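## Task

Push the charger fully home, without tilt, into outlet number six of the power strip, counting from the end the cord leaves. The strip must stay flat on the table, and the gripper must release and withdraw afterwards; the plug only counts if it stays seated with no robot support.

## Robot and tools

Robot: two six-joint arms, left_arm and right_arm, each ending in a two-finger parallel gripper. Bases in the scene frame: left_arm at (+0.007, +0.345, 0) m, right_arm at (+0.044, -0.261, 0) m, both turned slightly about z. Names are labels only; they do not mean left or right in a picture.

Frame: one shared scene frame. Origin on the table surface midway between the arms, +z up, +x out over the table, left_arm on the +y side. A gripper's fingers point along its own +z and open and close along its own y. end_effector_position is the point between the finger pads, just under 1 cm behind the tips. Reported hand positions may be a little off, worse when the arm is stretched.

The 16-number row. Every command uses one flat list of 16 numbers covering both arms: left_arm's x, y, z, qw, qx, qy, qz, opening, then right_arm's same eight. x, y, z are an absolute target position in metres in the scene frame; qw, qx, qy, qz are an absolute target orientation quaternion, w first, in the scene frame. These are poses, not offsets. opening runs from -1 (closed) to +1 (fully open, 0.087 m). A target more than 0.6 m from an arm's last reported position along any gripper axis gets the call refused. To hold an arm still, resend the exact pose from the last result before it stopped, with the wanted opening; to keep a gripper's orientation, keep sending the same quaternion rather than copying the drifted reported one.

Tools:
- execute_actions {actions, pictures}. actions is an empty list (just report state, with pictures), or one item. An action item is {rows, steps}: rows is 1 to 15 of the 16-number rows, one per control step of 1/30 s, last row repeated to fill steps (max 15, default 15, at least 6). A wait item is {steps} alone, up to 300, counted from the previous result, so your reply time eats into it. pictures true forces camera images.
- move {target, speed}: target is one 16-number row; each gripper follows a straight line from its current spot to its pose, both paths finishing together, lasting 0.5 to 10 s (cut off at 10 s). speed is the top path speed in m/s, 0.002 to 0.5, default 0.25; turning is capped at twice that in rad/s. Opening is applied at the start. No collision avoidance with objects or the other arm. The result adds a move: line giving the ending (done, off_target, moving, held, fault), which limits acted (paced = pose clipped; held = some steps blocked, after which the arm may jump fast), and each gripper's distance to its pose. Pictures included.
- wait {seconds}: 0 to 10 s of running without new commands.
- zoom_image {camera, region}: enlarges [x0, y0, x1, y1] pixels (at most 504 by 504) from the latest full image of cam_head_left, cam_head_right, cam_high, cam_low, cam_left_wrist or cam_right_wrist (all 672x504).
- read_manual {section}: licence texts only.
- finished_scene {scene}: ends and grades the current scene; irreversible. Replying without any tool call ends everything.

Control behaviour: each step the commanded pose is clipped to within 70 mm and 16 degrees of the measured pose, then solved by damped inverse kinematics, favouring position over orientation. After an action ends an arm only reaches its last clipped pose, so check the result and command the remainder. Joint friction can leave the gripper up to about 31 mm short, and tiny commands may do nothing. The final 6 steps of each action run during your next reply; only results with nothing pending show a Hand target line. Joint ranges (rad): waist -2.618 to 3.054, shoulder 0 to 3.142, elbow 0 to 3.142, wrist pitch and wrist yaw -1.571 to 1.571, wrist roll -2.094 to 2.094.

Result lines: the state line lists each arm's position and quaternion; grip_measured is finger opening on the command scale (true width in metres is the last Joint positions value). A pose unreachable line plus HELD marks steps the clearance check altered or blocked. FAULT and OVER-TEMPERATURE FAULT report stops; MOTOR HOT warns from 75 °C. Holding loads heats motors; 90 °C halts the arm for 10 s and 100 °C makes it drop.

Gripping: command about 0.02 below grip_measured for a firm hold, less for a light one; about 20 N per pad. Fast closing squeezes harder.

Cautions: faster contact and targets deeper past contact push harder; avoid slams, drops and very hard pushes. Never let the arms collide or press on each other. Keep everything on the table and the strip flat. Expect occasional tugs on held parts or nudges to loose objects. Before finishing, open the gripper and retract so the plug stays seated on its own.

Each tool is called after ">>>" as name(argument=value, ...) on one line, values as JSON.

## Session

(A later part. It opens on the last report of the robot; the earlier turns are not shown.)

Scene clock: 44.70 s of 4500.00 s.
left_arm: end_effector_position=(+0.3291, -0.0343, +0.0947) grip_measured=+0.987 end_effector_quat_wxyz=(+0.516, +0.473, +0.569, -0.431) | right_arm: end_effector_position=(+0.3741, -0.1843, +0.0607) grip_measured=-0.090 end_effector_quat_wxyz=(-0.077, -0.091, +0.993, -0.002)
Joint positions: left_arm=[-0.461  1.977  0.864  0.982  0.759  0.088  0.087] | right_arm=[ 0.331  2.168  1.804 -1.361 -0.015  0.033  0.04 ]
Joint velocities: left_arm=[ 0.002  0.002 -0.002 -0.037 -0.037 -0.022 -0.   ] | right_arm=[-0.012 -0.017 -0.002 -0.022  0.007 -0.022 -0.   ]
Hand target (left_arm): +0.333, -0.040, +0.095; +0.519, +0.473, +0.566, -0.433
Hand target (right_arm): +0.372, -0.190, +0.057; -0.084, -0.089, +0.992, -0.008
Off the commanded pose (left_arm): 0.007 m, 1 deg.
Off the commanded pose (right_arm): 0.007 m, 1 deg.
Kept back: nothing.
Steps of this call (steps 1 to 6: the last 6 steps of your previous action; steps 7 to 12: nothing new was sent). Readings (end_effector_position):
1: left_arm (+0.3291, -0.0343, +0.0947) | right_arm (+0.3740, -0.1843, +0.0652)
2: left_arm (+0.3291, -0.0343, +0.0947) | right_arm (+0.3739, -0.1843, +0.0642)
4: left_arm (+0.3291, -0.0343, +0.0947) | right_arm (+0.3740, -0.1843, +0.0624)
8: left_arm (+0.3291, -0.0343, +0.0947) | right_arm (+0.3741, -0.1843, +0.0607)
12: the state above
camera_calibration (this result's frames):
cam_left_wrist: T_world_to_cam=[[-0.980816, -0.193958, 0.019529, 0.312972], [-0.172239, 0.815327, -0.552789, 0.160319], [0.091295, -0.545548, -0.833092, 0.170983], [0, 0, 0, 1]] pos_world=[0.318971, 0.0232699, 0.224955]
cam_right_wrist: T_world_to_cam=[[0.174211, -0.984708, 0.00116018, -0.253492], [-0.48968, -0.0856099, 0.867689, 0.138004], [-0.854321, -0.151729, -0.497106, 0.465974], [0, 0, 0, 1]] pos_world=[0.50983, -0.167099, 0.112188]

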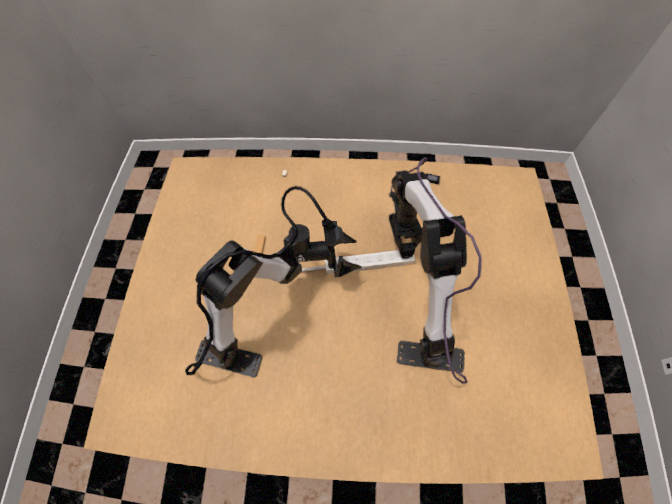

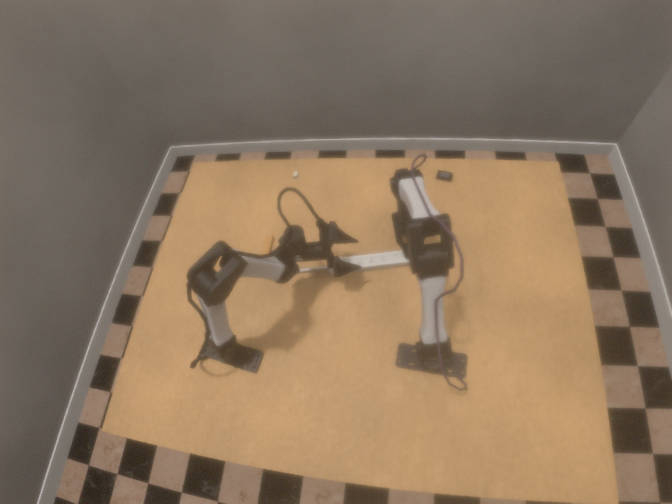

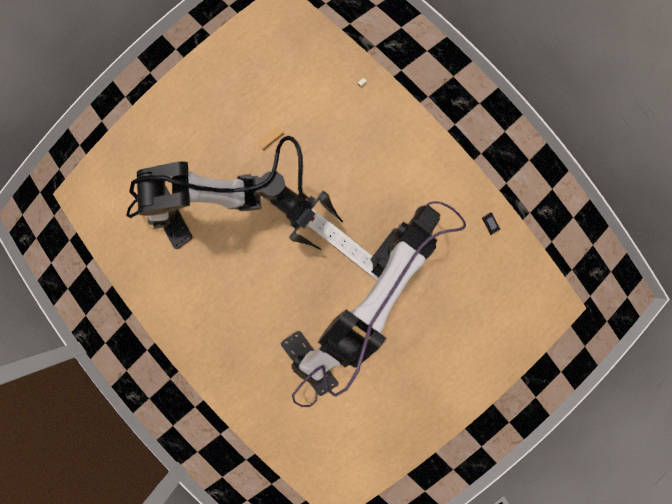

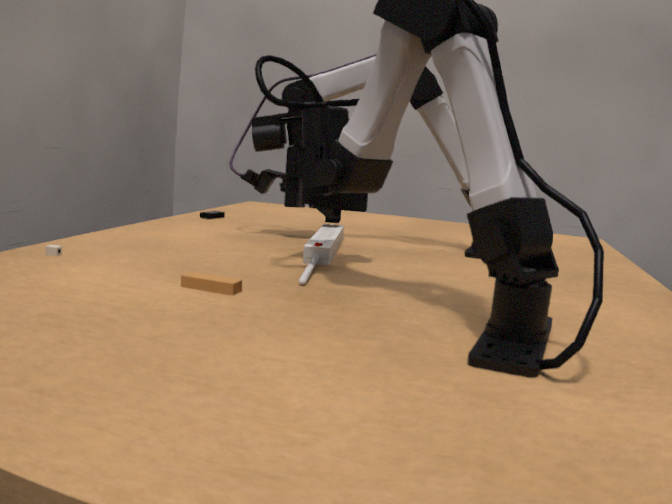

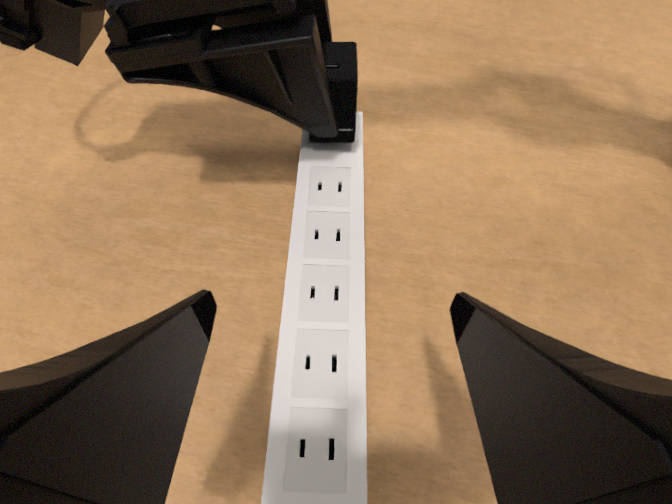

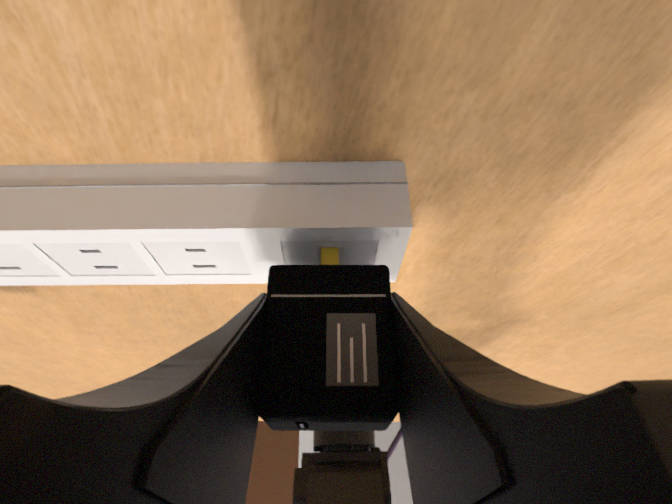

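>>> execute_actions(actions=[{"rows": [[0.333, -0.04, 0.095, 0.5187, 0.4725, 0.5660, -0.4329, 1.0, 0.37208, -0.19000, 0.05639, -0.08357, -0.08944, 0.99245, -0.00753, -0.12],[0.333, -0.04, 0.095, 0.5187, 0.4725, 0.5660, -0.4329, 1.0, 0.37209, -0.19000, 0.05589, -0.08346, -0.08944, 0.99246, -0.00752, -0.12],[0.333, -0.04, 0.095, 0.5187, 0.4725, 0.5660, -0.4329, 1.0, 0.37210, -0.19000, 0.05539, -0.08334, -0.08944, 0.99247, -0.00751, -0.12],[0.333, -0.04, 0.095, 0.5187, 0.4725, 0.5660, -0.4329, 1.0, 0.37211, -0.19000, 0.05489, -0.08323, -0.08945, 0.99248, -0.00750, -0.12],[0.333, -0.04, 0.095, 0.5187, 0.4725, 0.5660, -0.4329, 1.0, 0.37212, -0.19000, 0.05439, -0.08311, -0.08945, 0.99249, -0.00749, -0.12],[0.333, -0.04, 0.095, 0.5187, 0.4725, 0.5660, -0.4329, 1.0, 0.37213, -0.19000, 0.05389, -0.08300, -0.08945, 0.99250, -0.00748, -0.12],[0.333, -0.04, 0.095, 0.5187, 0.4725, 0.5660, -0.4329, 1.0, 0.37214, -0.19000, 0.05339, -0.08288, -0.08945, 0.99251, -0.00747, -0.12],[0.333, -0.04, 0.095, 0.5187, 0.4725, 0.5660, -0.4329, 1.0, 0.37215, -0.19000, 0.05289, -0.08277, -0.08945, 0.99252, -0.00746, -0.12],[0.333, -0.04, 0.095, 0.5187, 0.4725, 0.5660, -0.4329, 1.0, 0.37216, -0.19000, 0.05239, -0.08265, -0.08945, 0.99253, -0.00745, -0.12],[0.333, -0.04, 0.095, 0.5187, 0.4725, 0.5660, -0.4329, 1.0, 0.37217, -0.19000, 0.05189, -0.08254, -0.08945, 0.99254, -0.00744, -0.12],[0.333, -0.04, 0.095, 0.5187, 0.4725, 0.5660, -0.4329, 1.0, 0.37218, -0.19000, 0.05139, -0.08242, -0.08945, 0.99255, -0.00743, -0.12],[0.333, -0.04, 0.095, 0.5187, 0.4725, 0.5660, -0.4329, 1.0, 0.37219, -0.19000, 0.05089, -0.08231, -0.08945, 0.99255, -0.00742, -0.12],[0.333, -0.04, 0.095, 0.5187, 0.4725, 0.5660, -0.4329, 1.0, 0.37220, -0.19000, 0.05039, -0.08219, -0.08946, 0.99256, -0.00741, -0.12],[0.333, -0.04, 0.095, 0.5187, 0.4725, 0.5660, -0.4329, 1.0, 0.37221, -0.19000, 0.04989, -0.08208, -0.08946, 0.99257, -0.00740, -0.12],[0.333, -0.04, 0.095, 0.5187, 0.4725, 0.5660, -0.4329, 1.0, 0.37222, -0.19000, 0.04939, -0.08197, -0.08946, 0.99258, -0.00739, -0.12]], "steps": 15}])

>>> execute_actions(actions=[{"rows": [[0.333, -0.04, 0.095, 0.5187, 0.4725, 0.5660, -0.4329, 1.0, 0.37223, -0.19000, 0.04889, -0.08185, -0.08946, 0.99259, -0.00738, -0.12],[0.333, -0.04, 0.095, 0.5187, 0.4725, 0.5660, -0.4329, 1.0, 0.37224, -0.19000, 0.04839, -0.08174, -0.08946, 0.99260, -0.00737, -0.12],[0.333, -0.04, 0.095, 0.5187, 0.4725, 0.5660, -0.4329, 1.0, 0.37225, -0.19000, 0.04789, -0.08162, -0.08946, 0.99261, -0.00736, -0.12],[0.333, -0.04, 0.095, 0.5187, 0.4725, 0.5660, -0.4329, 1.0, 0.37226, -0.19000, 0.04739, -0.08151, -0.08946, 0.99262, -0.00735, -0.12],[0.333, -0.04, 0.095, 0.5187, 0.4725, 0.5660, -0.4329, 1.0, 0.37227, -0.19000, 0.04689, -0.08139, -0.08946, 0.99263, -0.00734, -0.12],[0.333, -0.04, 0.095, 0.5187, 0.4725, 0.5660, -0.4329, 1.0, 0.37228, -0.19000, 0.04639, -0.08128, -0.08946, 0.99264, -0.00733, -0.12],[0.333, -0.04, 0.095, 0.5187, 0.4725, 0.5660, -0.4329, 1.0, 0.37229, -0.19000, 0.04589, -0.08116, -0.08946, 0.99265, -0.00732, -0.12],[0.333, -0.04, 0.095, 0.5187, 0.4725, 0.5660, -0.4329, 1.0, 0.37230, -0.19000, 0.04539, -0.08105, -0.08946, 0.99266, -0.00731, -0.12]], "steps": 10}])

>>> execute_actions(actions=[{"steps": 14}], pictures=true)

>>> zoom_image(camera="cam_low", region=[300, 200, 370, 250])

Scene clock: 46.93 s of 4500.00 s.
left_arm: end_effector_position=(+0.3291, -0.0343, +0.0947) grip_measured=+0.987 end_effector_quat_wxyz=(+0.516, +0.473, +0.569, -0.431) | right_arm: end_effector_position=(+0.3737, -0.1844, +0.0580) grip_measured=-0.090 end_effector_quat_wxyz=(-0.078, -0.091, +0.993, -0.002)
Joint positions: left_arm=[-0.461  1.977  0.864  0.982  0.759  0.088  0.087] | right_arm=[ 0.331  2.168  1.794 -1.351 -0.015  0.033  0.04 ]
Joint velocities: left_arm=[ 0.012 -0.012  0.007  0.007  0.022  0.037  0.001] | right_arm=[-0.002 -0.007 -0.071 -0.051 -0.007  0.037 -0.   ]
Steps of this call (steps 1 to 58: nothing new was sent; steps 59 to 67: the first 9 steps of this action). Readings (end_effector_position):
59: left_arm (+0.3291, -0.0343, +0.0947) | right_arm (+0.3741, -0.1843, +0.0607)
60: left_arm (+0.3291, -0.0343, +0.0947) | right_arm (+0.3741, -0.1843, +0.0607)
62: left_arm (+0.3291, -0.0343, +0.0947) | right_arm (+0.3743, -0.1842, +0.0606)
66: left_arm (+0.3291, -0.0343, +0.0947) | right_arm (+0.3739, -0.1843, +0.0588)
67: the state above

Scene clock: 47.27 s of 4500.00 s.
left_arm: end_effector_position=(+0.3291, -0.0343, +0.0947) grip_measured=+0.987 end_effector_quat_wxyz=(+0.516, +0.473, +0.569, -0.431) | right_arm: end_effector_position=(+0.3737, -0.1844, +0.0557) grip_measured=-0.090 end_effector_quat_wxyz=(-0.077, -0.091, +0.993, -0.002)
Joint positions: left_arm=[-0.461  1.977  0.864  0.982  0.759  0.088  0.087] | right_arm=[ 0.331  2.168  1.785 -1.341 -0.015  0.033  0.04 ]
Joint velocities: left_arm=[-0.007  0.002 -0.002  0.066 -0.022 -0.037 -0.   ] | right_arm=[-0.022  0.002 -0.022 -0.022 -0.037  0.051  0.   ]
Off your previous action's commanded pose (left_arm): 0.007 m, 1 deg at its last step (step 6 of this call).
Off your previous action's commanded pose (right_arm): 0.009 m, 1 deg at its last step (step 6 of this call).
Steps of this call (steps 1 to 6: the last 6 steps of your previous action; steps 7 to 10: the first 4 steps of this action). Readings (end_effector_position):
7: left_arm (+0.3291, -0.0343, +0.0947) | right_arm (+0.3738, -0.1844, +0.0560)
8: left_arm (+0.3291, -0.0343, +0.0947) | right_arm (+0.3738, -0.1844, +0.0559)
10: the state above

Scene clock: 47.73 s of 4500.00 s.
left_arm: end_effector_position=(+0.3291, -0.0343, +0.0947) grip_measured=+0.987 end_effector_quat_wxyz=(+0.516, +0.473, +0.569, -0.431) | right_arm: end_effector_position=(+0.3736, -0.1844, +0.0554) grip_measured=-0.090 end_effector_quat_wxyz=(-0.077, -0.091, +0.993, -0.002)
Joint positions: left_arm=[-0.461  1.977  0.864  0.982  0.759  0.088  0.087] | right_arm=[ 0.331  2.168  1.783 -1.34  -0.015  0.033  0.04 ]
Joint velocities: left_arm=[ 0.007 -0.012  0.022  0.037 -0.022  0.007  0.001] | right_arm=[ 0.007 -0.002 -0.002 -0.037  0.066  0.007  0.001]
Hand target (left_arm): +0.333, -0.040, +0.095; +0.519, +0.473, +0.566, -0.433
Hand target (right_arm): +0.372, -0.190, +0.046; -0.081, -0.089, +0.993, -0.007
Off the commanded pose (left_arm): 0.007 m, 1 deg.
Off the commanded pose (right_arm): 0.012 m, 1 deg.
Kept back: nothing.
Steps of this call (steps 1 to 6: the last 6 steps of your previous action; steps 7 to 14: nothing new was sent). Readings (end_effector_position):
1: left_arm (+0.3291, -0.0343, +0.0947) | right_arm (+0.3737, -0.1844, +0.0556)
2: left_arm (+0.3291, -0.0343, +0.0947) | right_arm (+0.3737, -0.1844, +0.0556)
4: left_arm (+0.3291, -0.0343, +0.0947) | right_arm (+0.3737, -0.1844, +0.0554)
8: left_arm (+0.3291, -0.0343, +0.0947) | right_arm (+0.3736, -0.1844, +0.0554)
14: the state above
camera_calibration (this result's frames):
cam_left_wrist: T_world_to_cam=[[-0.980816, -0.193958, 0.019529, 0.312972], [-0.172239, 0.815327, -0.552789, 0.160319], [0.091295, -0.545548, -0.833092, 0.170983], [0, 0, 0, 1]] pos_world=[0.318971, 0.0232699, 0.224955]
cam_right_wrist: T_world_to_cam=[[0.17421, -0.984708, 0.00112789, -0.253506], [-0.490326, -0.0857527, 0.86731, 0.142584], [-0.85395, -0.151647, -0.497767, 0.462796], [0, 0, 0, 1]] pos_world=[0.509281, -0.167221, 0.106986]

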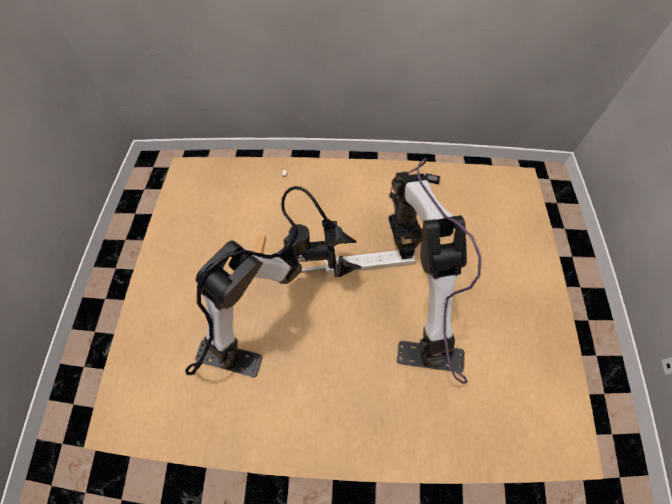

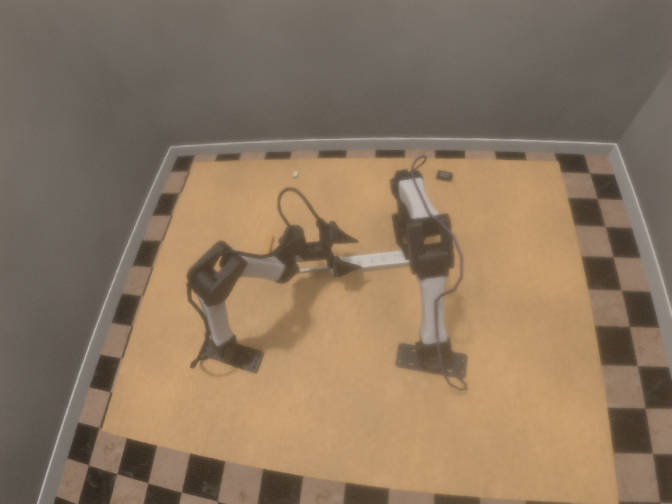

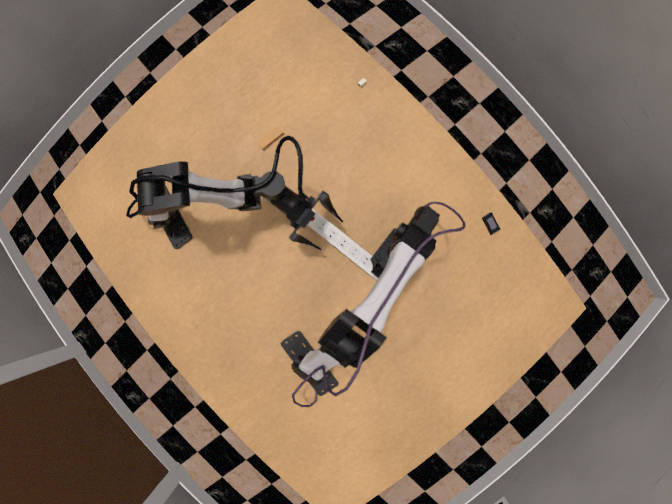

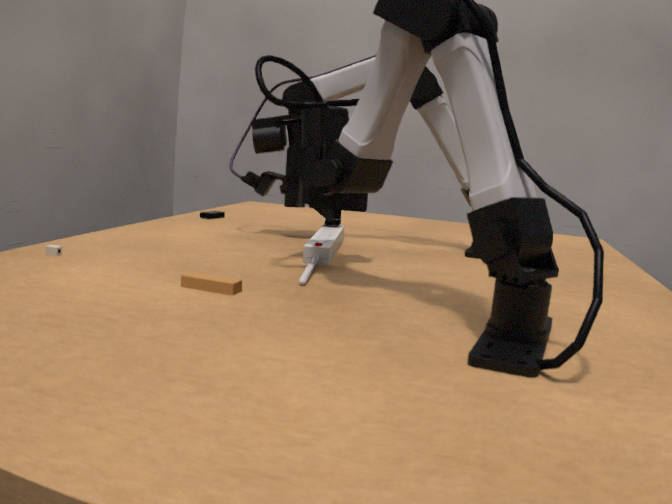

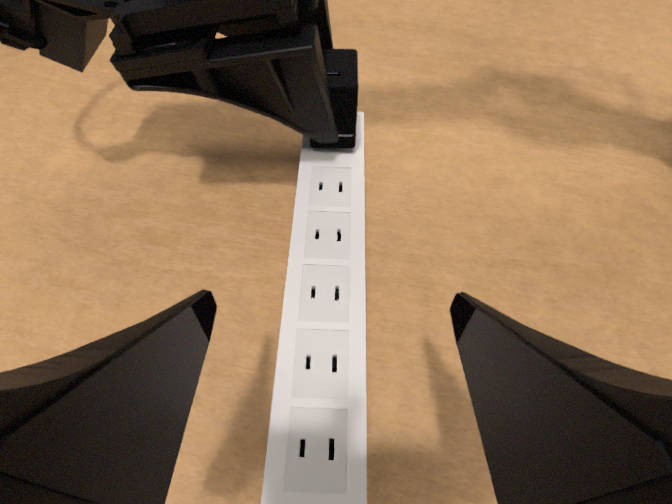

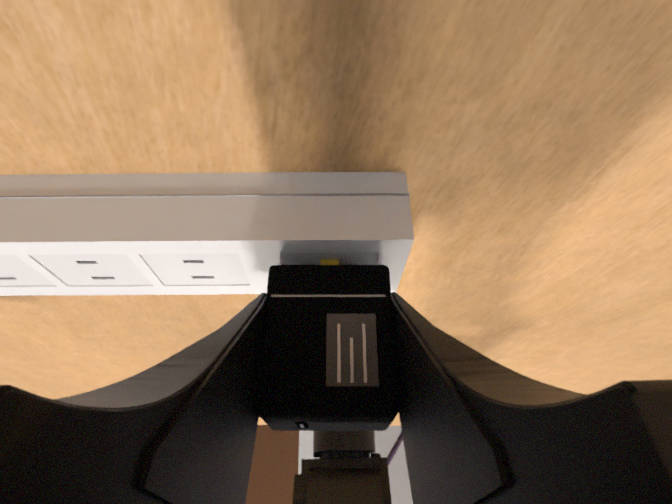

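Region (300, 200, 370, 250) of cam_low's 672x504 image, scaled by 7.200, with more detail than that image has; it fills the top 360 rows of this view, and the rest is white.

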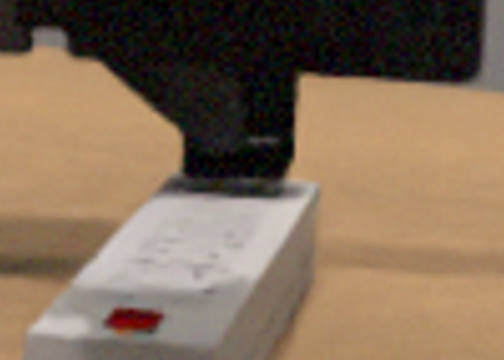

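>>> execute_actions(actions=[{"rows": [[0.333, -0.04, 0.095, 0.5187, 0.4725, 0.5660, -0.4329, 1.0, 0.37217, -0.19003, 0.04476, -0.08204, -0.08945, 0.99257, -0.00739, -0.12],[0.333, -0.04, 0.095, 0.5187, 0.4725, 0.5660, -0.4329, 1.0, 0.37203, -0.19006, 0.04413, -0.08304, -0.08945, 0.99249, -0.00748, -0.12],[0.333, -0.04, 0.095, 0.5187, 0.4725, 0.5660, -0.4329, 1.0, 0.37190, -0.19009, 0.04349, -0.08403, -0.08944, 0.99241, -0.00757, -0.12],[0.333, -0.04, 0.095, 0.5187, 0.4725, 0.5660, -0.4329, 1.0, 0.37176, -0.19013, 0.04286, -0.08502, -0.08943, 0.99232, -0.00766, -0.12],[0.333, -0.04, 0.095, 0.5187, 0.4725, 0.5660, -0.4329, 1.0, 0.37162, -0.19016, 0.04223, -0.08602, -0.08942, 0.99224, -0.00775, -0.12],[0.333, -0.04, 0.095, 0.5187, 0.4725, 0.5660, -0.4329, 1.0, 0.37148, -0.19019, 0.04160, -0.08701, -0.08942, 0.99215, -0.00784, -0.12],[0.333, -0.04, 0.095, 0.5187, 0.4725, 0.5660, -0.4329, 1.0, 0.37134, -0.19022, 0.04097, -0.08800, -0.08941, 0.99206, -0.00793, -0.12],[0.333, -0.04, 0.095, 0.5187, 0.4725, 0.5660, -0.4329, 1.0, 0.37120, -0.19026, 0.04033, -0.08900, -0.08940, 0.99198, -0.00802, -0.12],[0.333, -0.04, 0.095, 0.5187, 0.4725, 0.5660, -0.4329, 1.0, 0.37106, -0.19029, 0.03970, -0.08999, -0.08939, 0.99189, -0.00811, -0.12],[0.333, -0.04, 0.095, 0.5187, 0.4725, 0.5660, -0.4329, 1.0, 0.37091, -0.19032, 0.03907, -0.09098, -0.08938, 0.99180, -0.00820, -0.12]], "steps": 12}])

>>> execute_actions(actions=[{"steps": 12}])

Scene clock: 49.10 s of 4500.00 s.
left_arm: end_effector_position=(+0.3291, -0.0343, +0.0947) grip_measured=+0.987 end_effector_quat_wxyz=(+0.516, +0.473, +0.569, -0.431) | right_arm: end_effector_position=(+0.3736, -0.1844, +0.0554) grip_measured=-0.090 end_effector_quat_wxyz=(-0.077, -0.091, +0.993, -0.002)
Joint positions: left_arm=[-0.461  1.977  0.864  0.982  0.759  0.088  0.087] | right_arm=[ 0.331  2.168  1.783 -1.34  -0.015  0.033  0.04 ]
Joint velocities: left_arm=[-0.017 -0.017  0.007 -0.066 -0.007 -0.081 -0.   ] | right_arm=[-0.022  0.002 -0.012 -0.066 -0.007 -0.022 -0.   ]
Steps of this call (steps 1 to 35: nothing new was sent; steps 36 to 41: the first 6 steps of this action). Readings (end_effector_position):
36: left_arm (+0.3291, -0.0343, +0.0947) | right_arm (+0.3736, -0.1844, +0.0554)
37: left_arm (+0.3291, -0.0343, +0.0947) | right_arm (+0.3736, -0.1844, +0.0554)
39: left_arm (+0.3291, -0.0343, +0.0947) | right_arm (+0.3736, -0.1844, +0.0554)
41: the state above

Scene clock: 49.50 s of 4500.00 s.
left_arm: end_effector_position=(+0.3291, -0.0343, +0.0947) grip_measured=+0.987 end_effector_quat_wxyz=(+0.516, +0.473, +0.569, -0.431) | right_arm: end_effector_position=(+0.3736, -0.1844, +0.0554) grip_measured=-0.090 end_effector_quat_wxyz=(-0.077, -0.091, +0.993, -0.002)
Joint positions: left_arm=[-0.461  1.977  0.864  0.982  0.759  0.088  0.087] | right_arm=[ 0.331  2.168  1.783 -1.34  -0.015  0.033  0.04 ]
Joint velocities: left_arm=[ 0.002 -0.017 -0.007 -0.022 -0.007 -0.051 -0.   ] | right_arm=[ 0.007  0.007 -0.007 -0.022  0.066 -0.037  0.   ]
Hand target (left_arm): +0.333, -0.040, +0.095; +0.519, +0.473, +0.566, -0.433
Hand target (right_arm): +0.371, -0.190, +0.039; -0.091, -0.089, +0.992, -0.008
Off the commanded pose (left_arm): 0.007 m, 1 deg.
Off the commanded pose (right_arm): 0.018 m, 2 deg.
Kept back: nothing.
Steps of this call (steps 1 to 6: the last 6 steps of your previous action; steps 7 to 12: nothing new was sent). Readings (end_effector_position):
1: left_arm (+0.3291, -0.0343, +0.0947) | right_arm (+0.3736, -0.1844, +0.0554)
2: left_arm (+0.3291, -0.0343, +0.0947) | right_arm (+0.3736, -0.1844, +0.0554)
4: left_arm (+0.3291, -0.0343, +0.0947) | right_arm (+0.3736, -0.1844, +0.0554)
8: left_arm (+0.3291, -0.0343, +0.0947) | right_arm (+0.3736, -0.1844, +0.0554)
12: the state above

>>> execute_actions(actions=[{"rows": [[0.333, -0.04, 0.095, 0.5187, 0.4725, 0.5660, -0.4329, 1.0, 0.37080, -0.19035, 0.03803, -0.09173, -0.08938, 0.99173, -0.00827, -0.12],[0.333, -0.04, 0.095, 0.5187, 0.4725, 0.5660, -0.4329, 1.0, 0.37070, -0.19037, 0.03698, -0.09247, -0.08937, 0.99166, -0.00833, -0.12],[0.333, -0.04, 0.095, 0.5187, 0.4725, 0.5660, -0.4329, 1.0, 0.37059, -0.19040, 0.03594, -0.09321, -0.08937, 0.99159, -0.00840, -0.12],[0.333, -0.04, 0.095, 0.5187, 0.4725, 0.5660, -0.4329, 1.0, 0.37049, -0.19042, 0.03489, -0.09396, -0.08936, 0.99152, -0.00847, -0.12],[0.333, -0.04, 0.095, 0.5187, 0.4725, 0.5660, -0.4329, 1.0, 0.37038, -0.19045, 0.03385, -0.09470, -0.08935, 0.99145, -0.00854, -0.12],[0.333, -0.04, 0.095, 0.5187, 0.4725, 0.5660, -0.4329, 1.0, 0.37027, -0.19047, 0.03280, -0.09545, -0.08935, 0.99138, -0.00860, -0.12],[0.333, -0.04, 0.095, 0.5187, 0.4725, 0.5660, -0.4329, 1.0, 0.37017, -0.19050, 0.03176, -0.09619, -0.08934, 0.99130, -0.00867, -0.12],[0.333, -0.04, 0.095, 0.5187, 0.4725, 0.5660, -0.4329, 1.0, 0.37006, -0.19052, 0.03071, -0.09693, -0.08933, 0.99123, -0.00874, -0.12]], "steps": 10}])

>>> execute_actions(actions=[{"steps": 12}])

Scene clock: 50.53 s of 4500.00 s.
left_arm: end_effector_position=(+0.3291, -0.0343, +0.0947) grip_measured=+0.987 end_effector_quat_wxyz=(+0.516, +0.473, +0.569, -0.431) | right_arm: end_effector_position=(+0.3737, -0.1844, +0.0553) grip_measured=-0.090 end_effector_quat_wxyz=(-0.077, -0.091, +0.993, -0.002)
Joint positions: left_arm=[-0.461  1.977  0.864  0.982  0.759  0.088  0.087] | right_arm=[ 0.331  2.168  1.783 -1.339 -0.015  0.033  0.04 ]
Joint velocities: left_arm=[-0.007  0.002 -0.012 -0.022 -0.037  0.022  0.   ] | right_arm=[-0.007 -0.007 -0.002  0.007 -0.022 -0.007 -0.001]
Steps of this call (steps 1 to 27: nothing new was sent; steps 28 to 31: the first 4 steps of this action). Readings (end_effector_position):
28: left_arm (+0.3291, -0.0343, +0.0947) | right_arm (+0.3736, -0.1844, +0.0554)
29: left_arm (+0.3291, -0.0343, +0.0947) | right_arm (+0.3736, -0.1844, +0.0554)
31: the state above

Scene clock: 50.93 s of 4500.00 s.
left_arm: end_effector_position=(+0.3291, -0.0343, +0.0947) grip_measured=+0.987 end_effector_quat_wxyz=(+0.516, +0.473, +0.569, -0.431) | right_arm: end_effector_position=(+0.3736, -0.1844, +0.0549) grip_measured=-0.090 end_effector_quat_wxyz=(-0.077, -0.091, +0.993, -0.002)
Joint positions: left_arm=[-0.461  1.977  0.864  0.982  0.759  0.088  0.087] | right_arm=[ 0.331  2.168  1.781 -1.338 -0.015  0.033  0.04 ]
Joint velocities: left_arm=[ 0.007  0.012 -0.012 -0.081  0.051 -0.007 -0.001] | right_arm=[-0.002 -0.007 -0.022  0.007 -0.007 -0.007 -0.001]
Hand target (left_arm): +0.333, -0.040, +0.095; +0.519, +0.473, +0.566, -0.433
Hand target (right_arm): +0.370, -0.190, +0.032; -0.097, -0.089, +0.991, -0.009
Off the commanded pose (left_arm): 0.007 m, 1 deg.
Off the commanded pose (right_arm): 0.025 m, 2 deg.
Kept back: nothing.
Steps of this call (steps 1 to 6: the last 6 steps of your previous action; steps 7 to 12: nothing new was sent). Readings (end_effector_position):
1: left_arm (+0.3291, -0.0343, +0.0947) | right_arm (+0.3735, -0.1844, +0.0550)
2: left_arm (+0.3291, -0.0343, +0.0947) | right_arm (+0.3736, -0.1844, +0.0549)
4: left_arm (+0.3291, -0.0343, +0.0947) | right_arm (+0.3736, -0.1844, +0.0549)
8: left_arm (+0.3291, -0.0343, +0.0947) | right_arm (+0.3736, -0.1844, +0.0549)
12: the state above

>>> execute_actions(actions=[{"rows": [[0.333, -0.04, 0.095, 0.5187, 0.4725, 0.5660, -0.4329, 1.0, 0.36996, -0.19055, 0.02967, -0.09768, -0.08933, 0.99116, -0.00880, -0.12],[0.333, -0.04, 0.095, 0.5187, 0.4725, 0.5660, -0.4329, 1.0, 0.36985, -0.19057, 0.02862, -0.09842, -0.08932, 0.99108, -0.00887, -0.12],[0.333, -0.04, 0.095, 0.5187, 0.4725, 0.5660, -0.4329, 1.0, 0.36974, -0.19060, 0.02758, -0.09916, -0.08931, 0.99101, -0.00894, -0.12],[0.333, -0.04, 0.095, 0.5187, 0.4725, 0.5660, -0.4329, 1.0, 0.36964, -0.19062, 0.02653, -0.09991, -0.08931, 0.99094, -0.00900, -0.12],[0.333, -0.04, 0.095, 0.5187, 0.4725, 0.5660, -0.4329, 1.0, 0.36953, -0.19065, 0.02549, -0.10065, -0.08930, 0.99086, -0.00907, -0.12],[0.333, -0.04, 0.095, 0.5187, 0.4725, 0.5660, -0.4329, 1.0, 0.36943, -0.19067, 0.02444, -0.10140, -0.08929, 0.99078, -0.00914, -0.12],[0.333, -0.04, 0.095, 0.5187, 0.4725, 0.5660, -0.4329, 1.0, 0.36932, -0.19070, 0.02340, -0.10214, -0.08929, 0.99071, -0.00921, -0.12],[0.333, -0.04, 0.095, 0.5187, 0.4725, 0.5660, -0.4329, 1.0, 0.36921, -0.19072, 0.02235, -0.10288, -0.08928, 0.99063, -0.00927, -0.12]], "steps": 10}])

>>> execute_actions(actions=[{"steps": 12}], pictures=true)

Scene clock: 51.67 s of 4500.00 s.
left_arm: end_effector_position=(+0.3291, -0.0343, +0.0947) grip_measured=+0.987 end_effector_quat_wxyz=(+0.516, +0.473, +0.569, -0.431) | right_arm: end_effector_position=(+0.3734, -0.1844, +0.0545) grip_measured=-0.090 end_effector_quat_wxyz=(-0.077, -0.091, +0.993, -0.002)
Joint positions: left_arm=[-0.461  1.977  0.864  0.982  0.759  0.088  0.087] | right_arm=[ 0.331  2.168  1.78  -1.337 -0.015  0.033  0.04 ]
Joint velocities: left_arm=[ 0.002 -0.002 -0.007  0.037  0.007 -0.022 -0.001] | right_arm=[-0.017 -0.022 -0.046  0.051  0.051 -0.037 -0.001]
Steps of this call (steps 1 to 18: nothing new was sent; steps 19 to 22: the first 4 steps of this action). Readings (end_effector_position):
19: left_arm (+0.3291, -0.0343, +0.0947) | right_arm (+0.3736, -0.1844, +0.0549)
20: left_arm (+0.3291, -0.0343, +0.0947) | right_arm (+0.3736, -0.1844, +0.0549)
22: the state above

Scene clock: 52.07 s of 4500.00 s.
left_arm: end_effector_position=(+0.3291, -0.0343, +0.0947) grip_measured=+0.987 end_effector_quat_wxyz=(+0.516, +0.473, +0.569, -0.431) | right_arm: end_effector_position=(+0.3734, -0.1844, +0.0543) grip_measured=-0.090 end_effector_quat_wxyz=(-0.077, -0.091, +0.993, -0.002)
Joint positions: left_arm=[-0.461  1.977  0.864  0.982  0.759  0.088  0.087] | right_arm=[ 0.331  2.168  1.779 -1.336 -0.015  0.033  0.04 ]
Joint velocities: left_arm=[-0.007 -0.017  0.007 -0.037  0.037 -0.007 -0.001] | right_arm=[-0.002 -0.002  0.002  0.007 -0.037 -0.007  0.001]
Hand target (left_arm): +0.333, -0.040, +0.095; +0.519, +0.473, +0.566, -0.433
Hand target (right_arm): +0.368, -0.191, +0.024; -0.103, -0.089, +0.991, -0.009
Off the commanded pose (left_arm): 0.007 m, 1 deg.
Off the commanded pose (right_arm): 0.033 m, 3 deg.
Kept back: nothing.
Steps of this call (steps 1 to 6: the last 6 steps of your previous action; steps 7 to 12: nothing new was sent). Readings (end_effector_position):
1: left_arm (+0.3291, -0.0343, +0.0947) | right_arm (+0.3734, -0.1844, +0.0543)
2: left_arm (+0.3291, -0.0343, +0.0947) | right_arm (+0.3734, -0.1844, +0.0543)
4: left_arm (+0.3291, -0.0343, +0.0947) | right_arm (+0.3734, -0.1844, +0.0543)
8: left_arm (+0.3291, -0.0343, +0.0947) | right_arm (+0.3734, -0.1844, +0.0543)
12: the state above
camera_calibration (this result's frames):
cam_left_wrist: T_world_to_cam=[[-0.980816, -0.193958, 0.019529, 0.312972], [-0.172239, 0.815327, -0.552789, 0.160319], [0.091295, -0.545548, -0.833092, 0.170983], [0, 0, 0, 1]] pos_world=[0.318971, 0.0232699, 0.224955]
cam_right_wrist: T_world_to_cam=[[0.17421, -0.984708, 0.00114403, -0.253516], [-0.490003, -0.0856813, 0.8675, 0.143225], [-0.854136, -0.151688, -0.497437, 0.46212], [0, 0, 0, 1]] pos_world=[0.509059, -0.16727, 0.105918]

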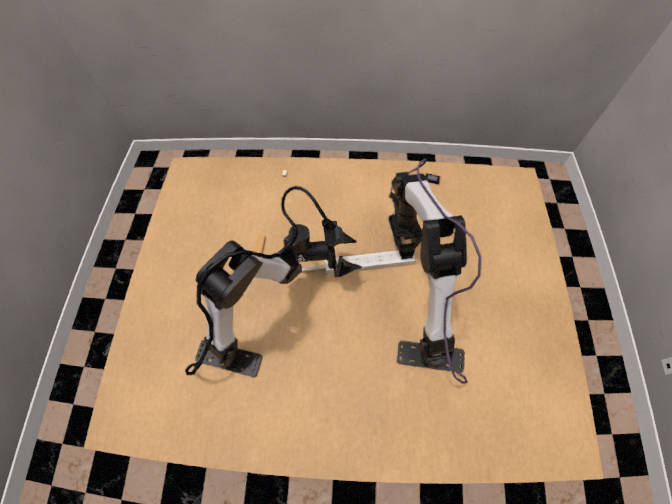

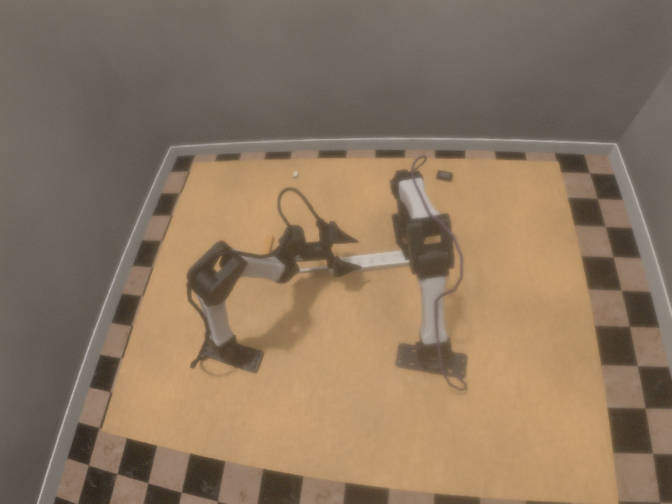

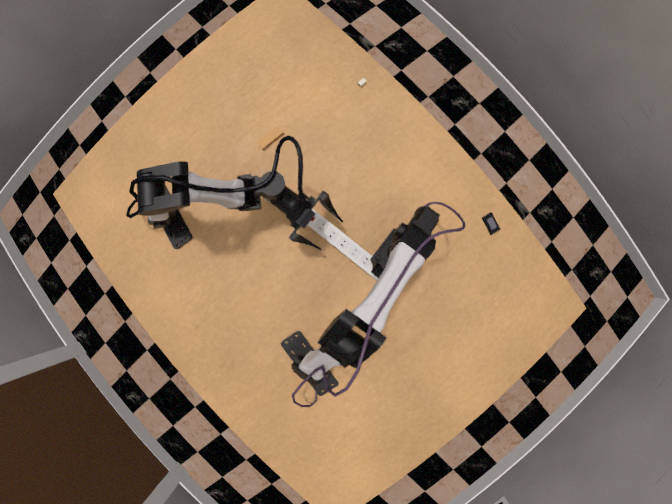

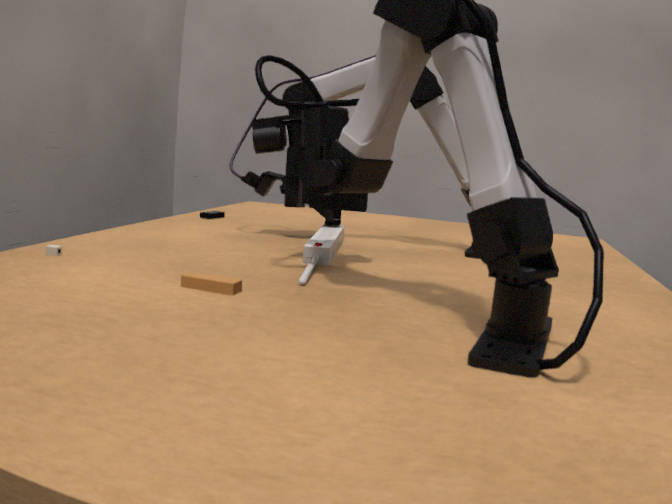

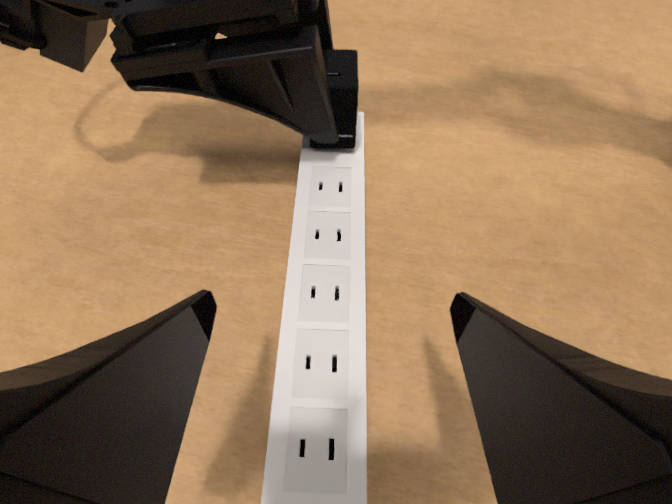

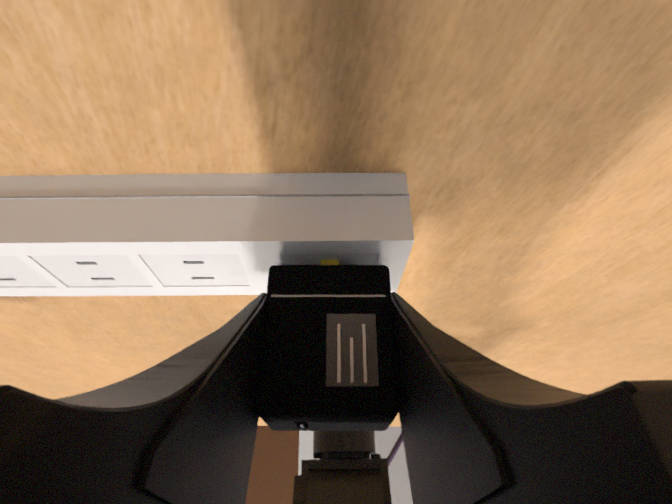

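>>> zoom_image(camera="cam_right_wrist", region=[250, 220, 420, 310])

>>> zoom_image(camera="cam_left_wrist", region=[270, 40, 400, 170])

>>> zoom_image(camera="cam_low", region=[300, 200, 370, 250])

Region (250, 220, 420, 310) of cam_right_wrist's 672x504 image, scaled by 2.965, with more detail than that image has; it fills the top 267 rows of this view, and the rest is white.

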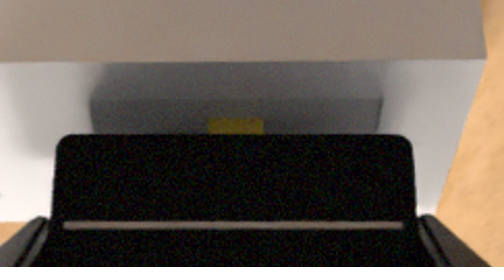

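Region (270, 40, 400, 170) of cam_left_wrist's 672x504 image, scaled by 3.877, with more detail than that image has.

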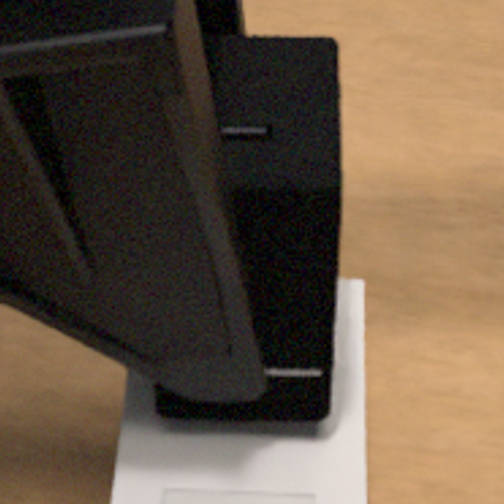

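Region (300, 200, 370, 250) of cam_low's 672x504 image, scaled by 7.200, with more detail than that image has; it fills the top 360 rows of this view, and the rest is white.

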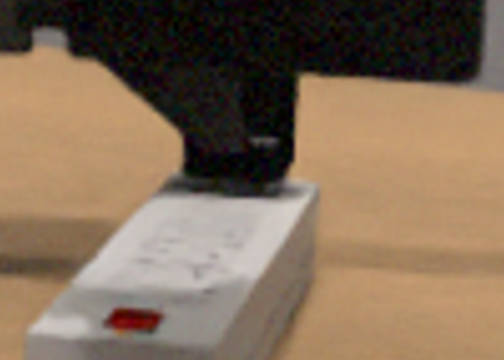

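>>> execute_actions(actions=[{"rows": [[0.333, -0.04, 0.095, 0.5187, 0.4725, 0.5660, -0.4329, 1.0, 0.36892, -0.19079, 0.02070, -0.10486, -0.08926, 0.99042, -0.00945, -0.12],[0.333, -0.04, 0.095, 0.5187, 0.4725, 0.5660, -0.4329, 1.0, 0.36864, -0.19085, 0.01906, -0.10685, -0.08924, 0.99021, -0.00963, -0.12],[0.333, -0.04, 0.095, 0.5187, 0.4725, 0.5660, -0.4329, 1.0, 0.36835, -0.19092, 0.01741, -0.10883, -0.08922, 0.99000, -0.00981, -0.12],[0.333, -0.04, 0.095, 0.5187, 0.4725, 0.5660, -0.4329, 1.0, 0.36807, -0.19098, 0.01576, -0.11081, -0.08920, 0.98978, -0.00999, -0.12],[0.333, -0.04, 0.095, 0.5187, 0.4725, 0.5660, -0.4329, 1.0, 0.36778, -0.19105, 0.01411, -0.11279, -0.08918, 0.98955, -0.01017, -0.12],[0.333, -0.04, 0.095, 0.5187, 0.4725, 0.5660, -0.4329, 1.0, 0.36750, -0.19112, 0.01247, -0.11477, -0.08916, 0.98933, -0.01034, -0.12]], "steps": 8}])

>>> execute_actions(actions=[{"steps": 12}])

Scene clock: 54.03 s of 4500.00 s.
left_arm: end_effector_position=(+0.3291, -0.0343, +0.0947) grip_measured=+0.987 end_effector_quat_wxyz=(+0.516, +0.473, +0.569, -0.431) | right_arm: end_effector_position=(+0.3735, -0.1844, +0.0543) grip_measured=-0.090 end_effector_quat_wxyz=(-0.077, -0.091, +0.993, -0.002)
Joint positions: left_arm=[-0.461  1.977  0.864  0.982  0.759  0.088  0.087] | right_arm=[ 0.331  2.168  1.779 -1.336 -0.015  0.033  0.04 ]
Joint velocities: left_arm=[-0.007 -0.007 -0.007  0.037  0.022  0.051  0.   ] | right_arm=[-0.022 -0.002  0.002  0.007  0.007 -0.051 -0.001]
Steps of this call (steps 1 to 57: nothing new was sent; steps 58 to 59: the first 2 steps of this action). Readings (end_effector_position):
58: left_arm (+0.3291, -0.0343, +0.0947) | right_arm (+0.3735, -0.1844, +0.0543)
59: the state above

Scene clock: 54.43 s of 4500.00 s.
left_arm: end_effector_position=(+0.3291, -0.0343, +0.0947) grip_measured=+0.987 end_effector_quat_wxyz=(+0.516, +0.473, +0.569, -0.431) | right_arm: end_effector_position=(+0.3732, -0.1845, +0.0539) grip_measured=-0.090 end_effector_quat_wxyz=(-0.077, -0.091, +0.993, -0.002)
Joint positions: left_arm=[-0.461  1.977  0.864  0.982  0.759  0.088  0.087] | right_arm=[ 0.331  2.168  1.777 -1.334 -0.015  0.033  0.04 ]
Joint velocities: left_arm=[-0.022 -0.002 -0.007 -0.022 -0.066 -0.022 -0.001] | right_arm=[ 0.007  0.012  0.007 -0.051 -0.051  0.022 -0.001]
Hand target (left_arm): +0.333, -0.040, +0.095; +0.519, +0.473, +0.566, -0.433
Hand target (right_arm): +0.365, -0.191, +0.015; -0.115, -0.089, +0.989, -0.010
Off the commanded pose (left_arm): 0.007 m, 1 deg.
Off the commanded pose (right_arm): 0.042 m, 4 deg.
Kept back: nothing.
Steps of this call (steps 1 to 6: the last 6 steps of your previous action; steps 7 to 12: nothing new was sent). Readings (end_effector_position):
1: left_arm (+0.3291, -0.0343, +0.0947) | right_arm (+0.3735, -0.1844, +0.0543)
2: left_arm (+0.3291, -0.0343, +0.0947) | right_arm (+0.3732, -0.1845, +0.0540)
4: left_arm (+0.3291, -0.0343, +0.0947) | right_arm (+0.3732, -0.1845, +0.0539)
8: left_arm (+0.3291, -0.0343, +0.0947) | right_arm (+0.3732, -0.1845, +0.0539)
12: the state above

>>> execute_actions(actions=[])

>>> zoom_image(camera="cam_right_wrist", region=[250, 220, 420, 310])

Scene clock: 55.87 s of 4500.00 s.
left_arm: end_effector_position=(+0.3291, -0.0343, +0.0947) grip_measured=+0.987 end_effector_quat_wxyz=(+0.516, +0.473, +0.569, -0.431) | right_arm: end_effector_position=(+0.3732, -0.1845, +0.0539) grip_measured=-0.090 end_effector_quat_wxyz=(-0.077, -0.091, +0.993, -0.002)
Joint positions: left_arm=[-0.461  1.977  0.864  0.982  0.759  0.088  0.087] | right_arm=[ 0.331  2.168  1.777 -1.334 -0.015  0.033  0.04 ]
Joint velocities: left_arm=[-0.017 -0.017  0.007 -0.051  0.022 -0.022 -0.   ] | right_arm=[-0.017 -0.002 -0.012  0.022  0.081  0.051  0.   ]
Hand target (left_arm): +0.333, -0.040, +0.095; +0.519, +0.473, +0.566, -0.433
Hand target (right_arm): +0.365, -0.191, +0.015; -0.115, -0.089, +0.989, -0.010
Off the commanded pose (left_arm): 0.007 m, 1 deg.
Off the commanded pose (right_arm): 0.042 m, 4 deg.
Kept back: nothing.
Steps of this call (steps 1 to 43: nothing new was sent). Readings (end_effector_position):
1: left_arm (+0.3291, -0.0343, +0.0947) | right_arm (+0.3732, -0.1845, +0.0539)
2: left_arm (+0.3291, -0.0343, +0.0947) | right_arm (+0.3732, -0.1845, +0.0539)
4: left_arm (+0.3291, -0.0343, +0.0947) | right_arm (+0.3732, -0.1845, +0.0539)
8: left_arm (+0.3291, -0.0343, +0.0947) | right_arm (+0.3732, -0.1845, +0.0539)
43: the state above
camera_calibration (this result's frames):
cam_left_wrist: T_world_to_cam=[[-0.980816, -0.193958, 0.019529, 0.312972], [-0.172239, 0.815327, -0.552789, 0.160319], [0.091295, -0.545548, -0.833092, 0.170983], [0, 0, 0, 1]] pos_world=[0.318971, 0.0232699, 0.224955]
cam_right_wrist: T_world_to_cam=[[0.174211, -0.984708, 0.00116018, -0.253523], [-0.48968, -0.0856099, 0.867689, 0.143413], [-0.854321, -0.151729, -0.497106, 0.461801], [0, 0, 0, 1]] pos_world=[0.508919, -0.1673, 0.10542]

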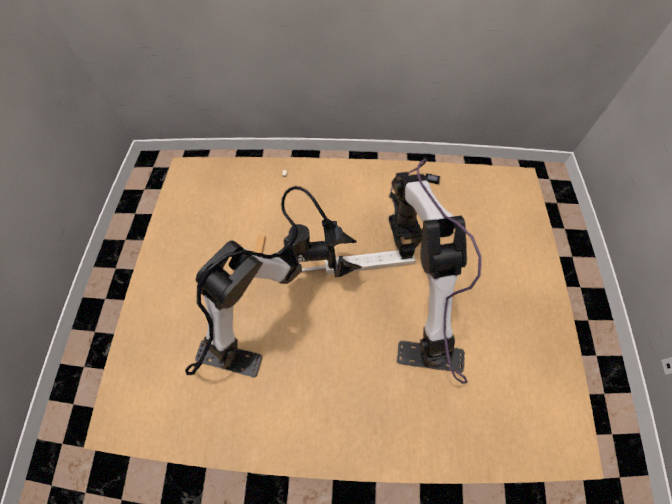

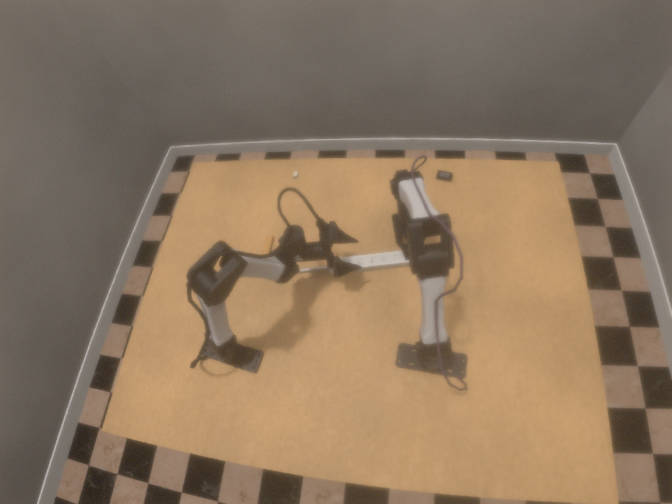

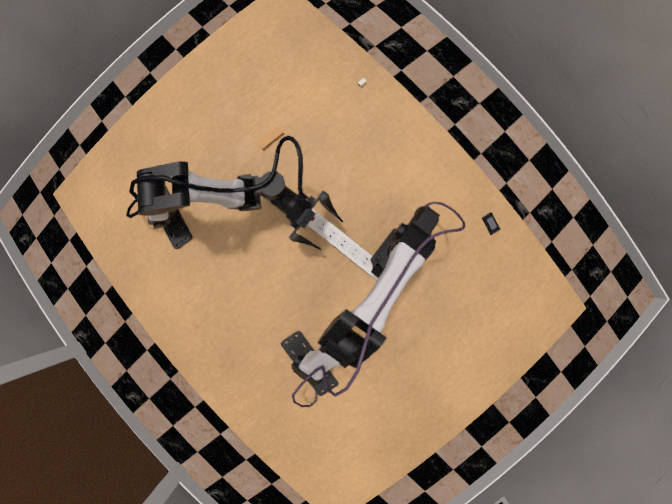

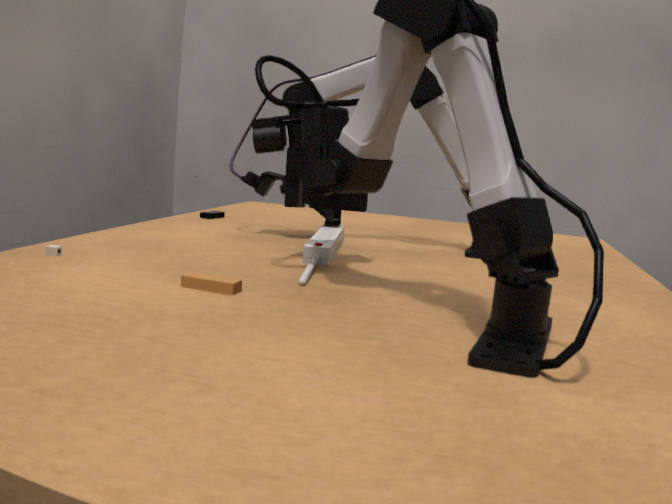

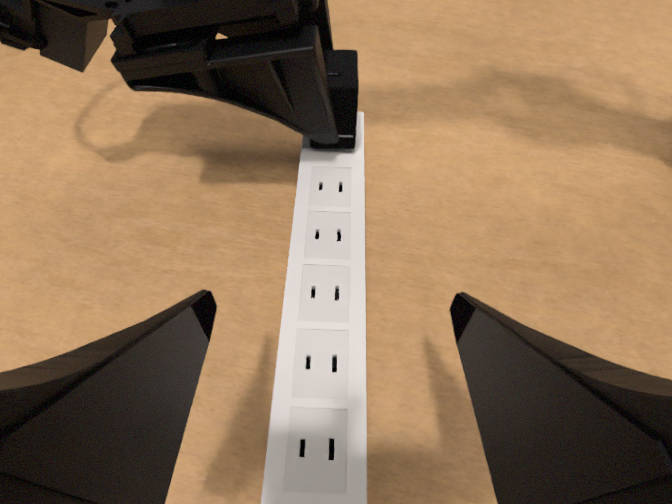

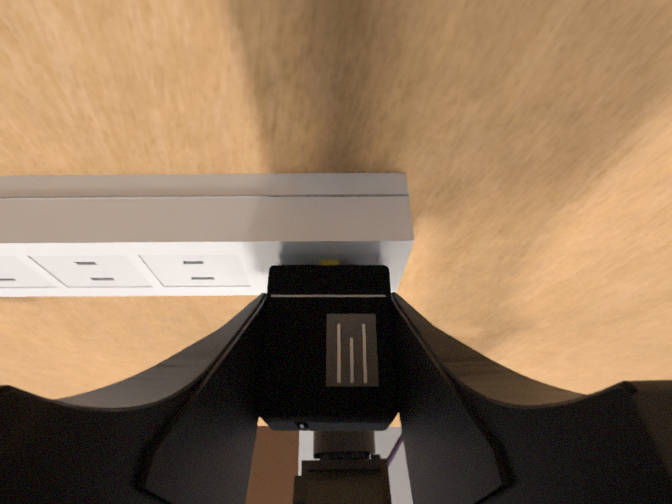

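Region (250, 220, 420, 310) of cam_right_wrist's 672x504 image, scaled by 2.965, with more detail than that image has; it fills the top 267 rows of this view, and the rest is white.

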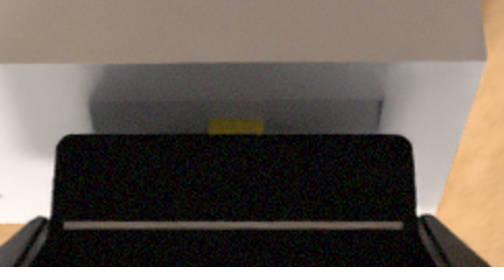

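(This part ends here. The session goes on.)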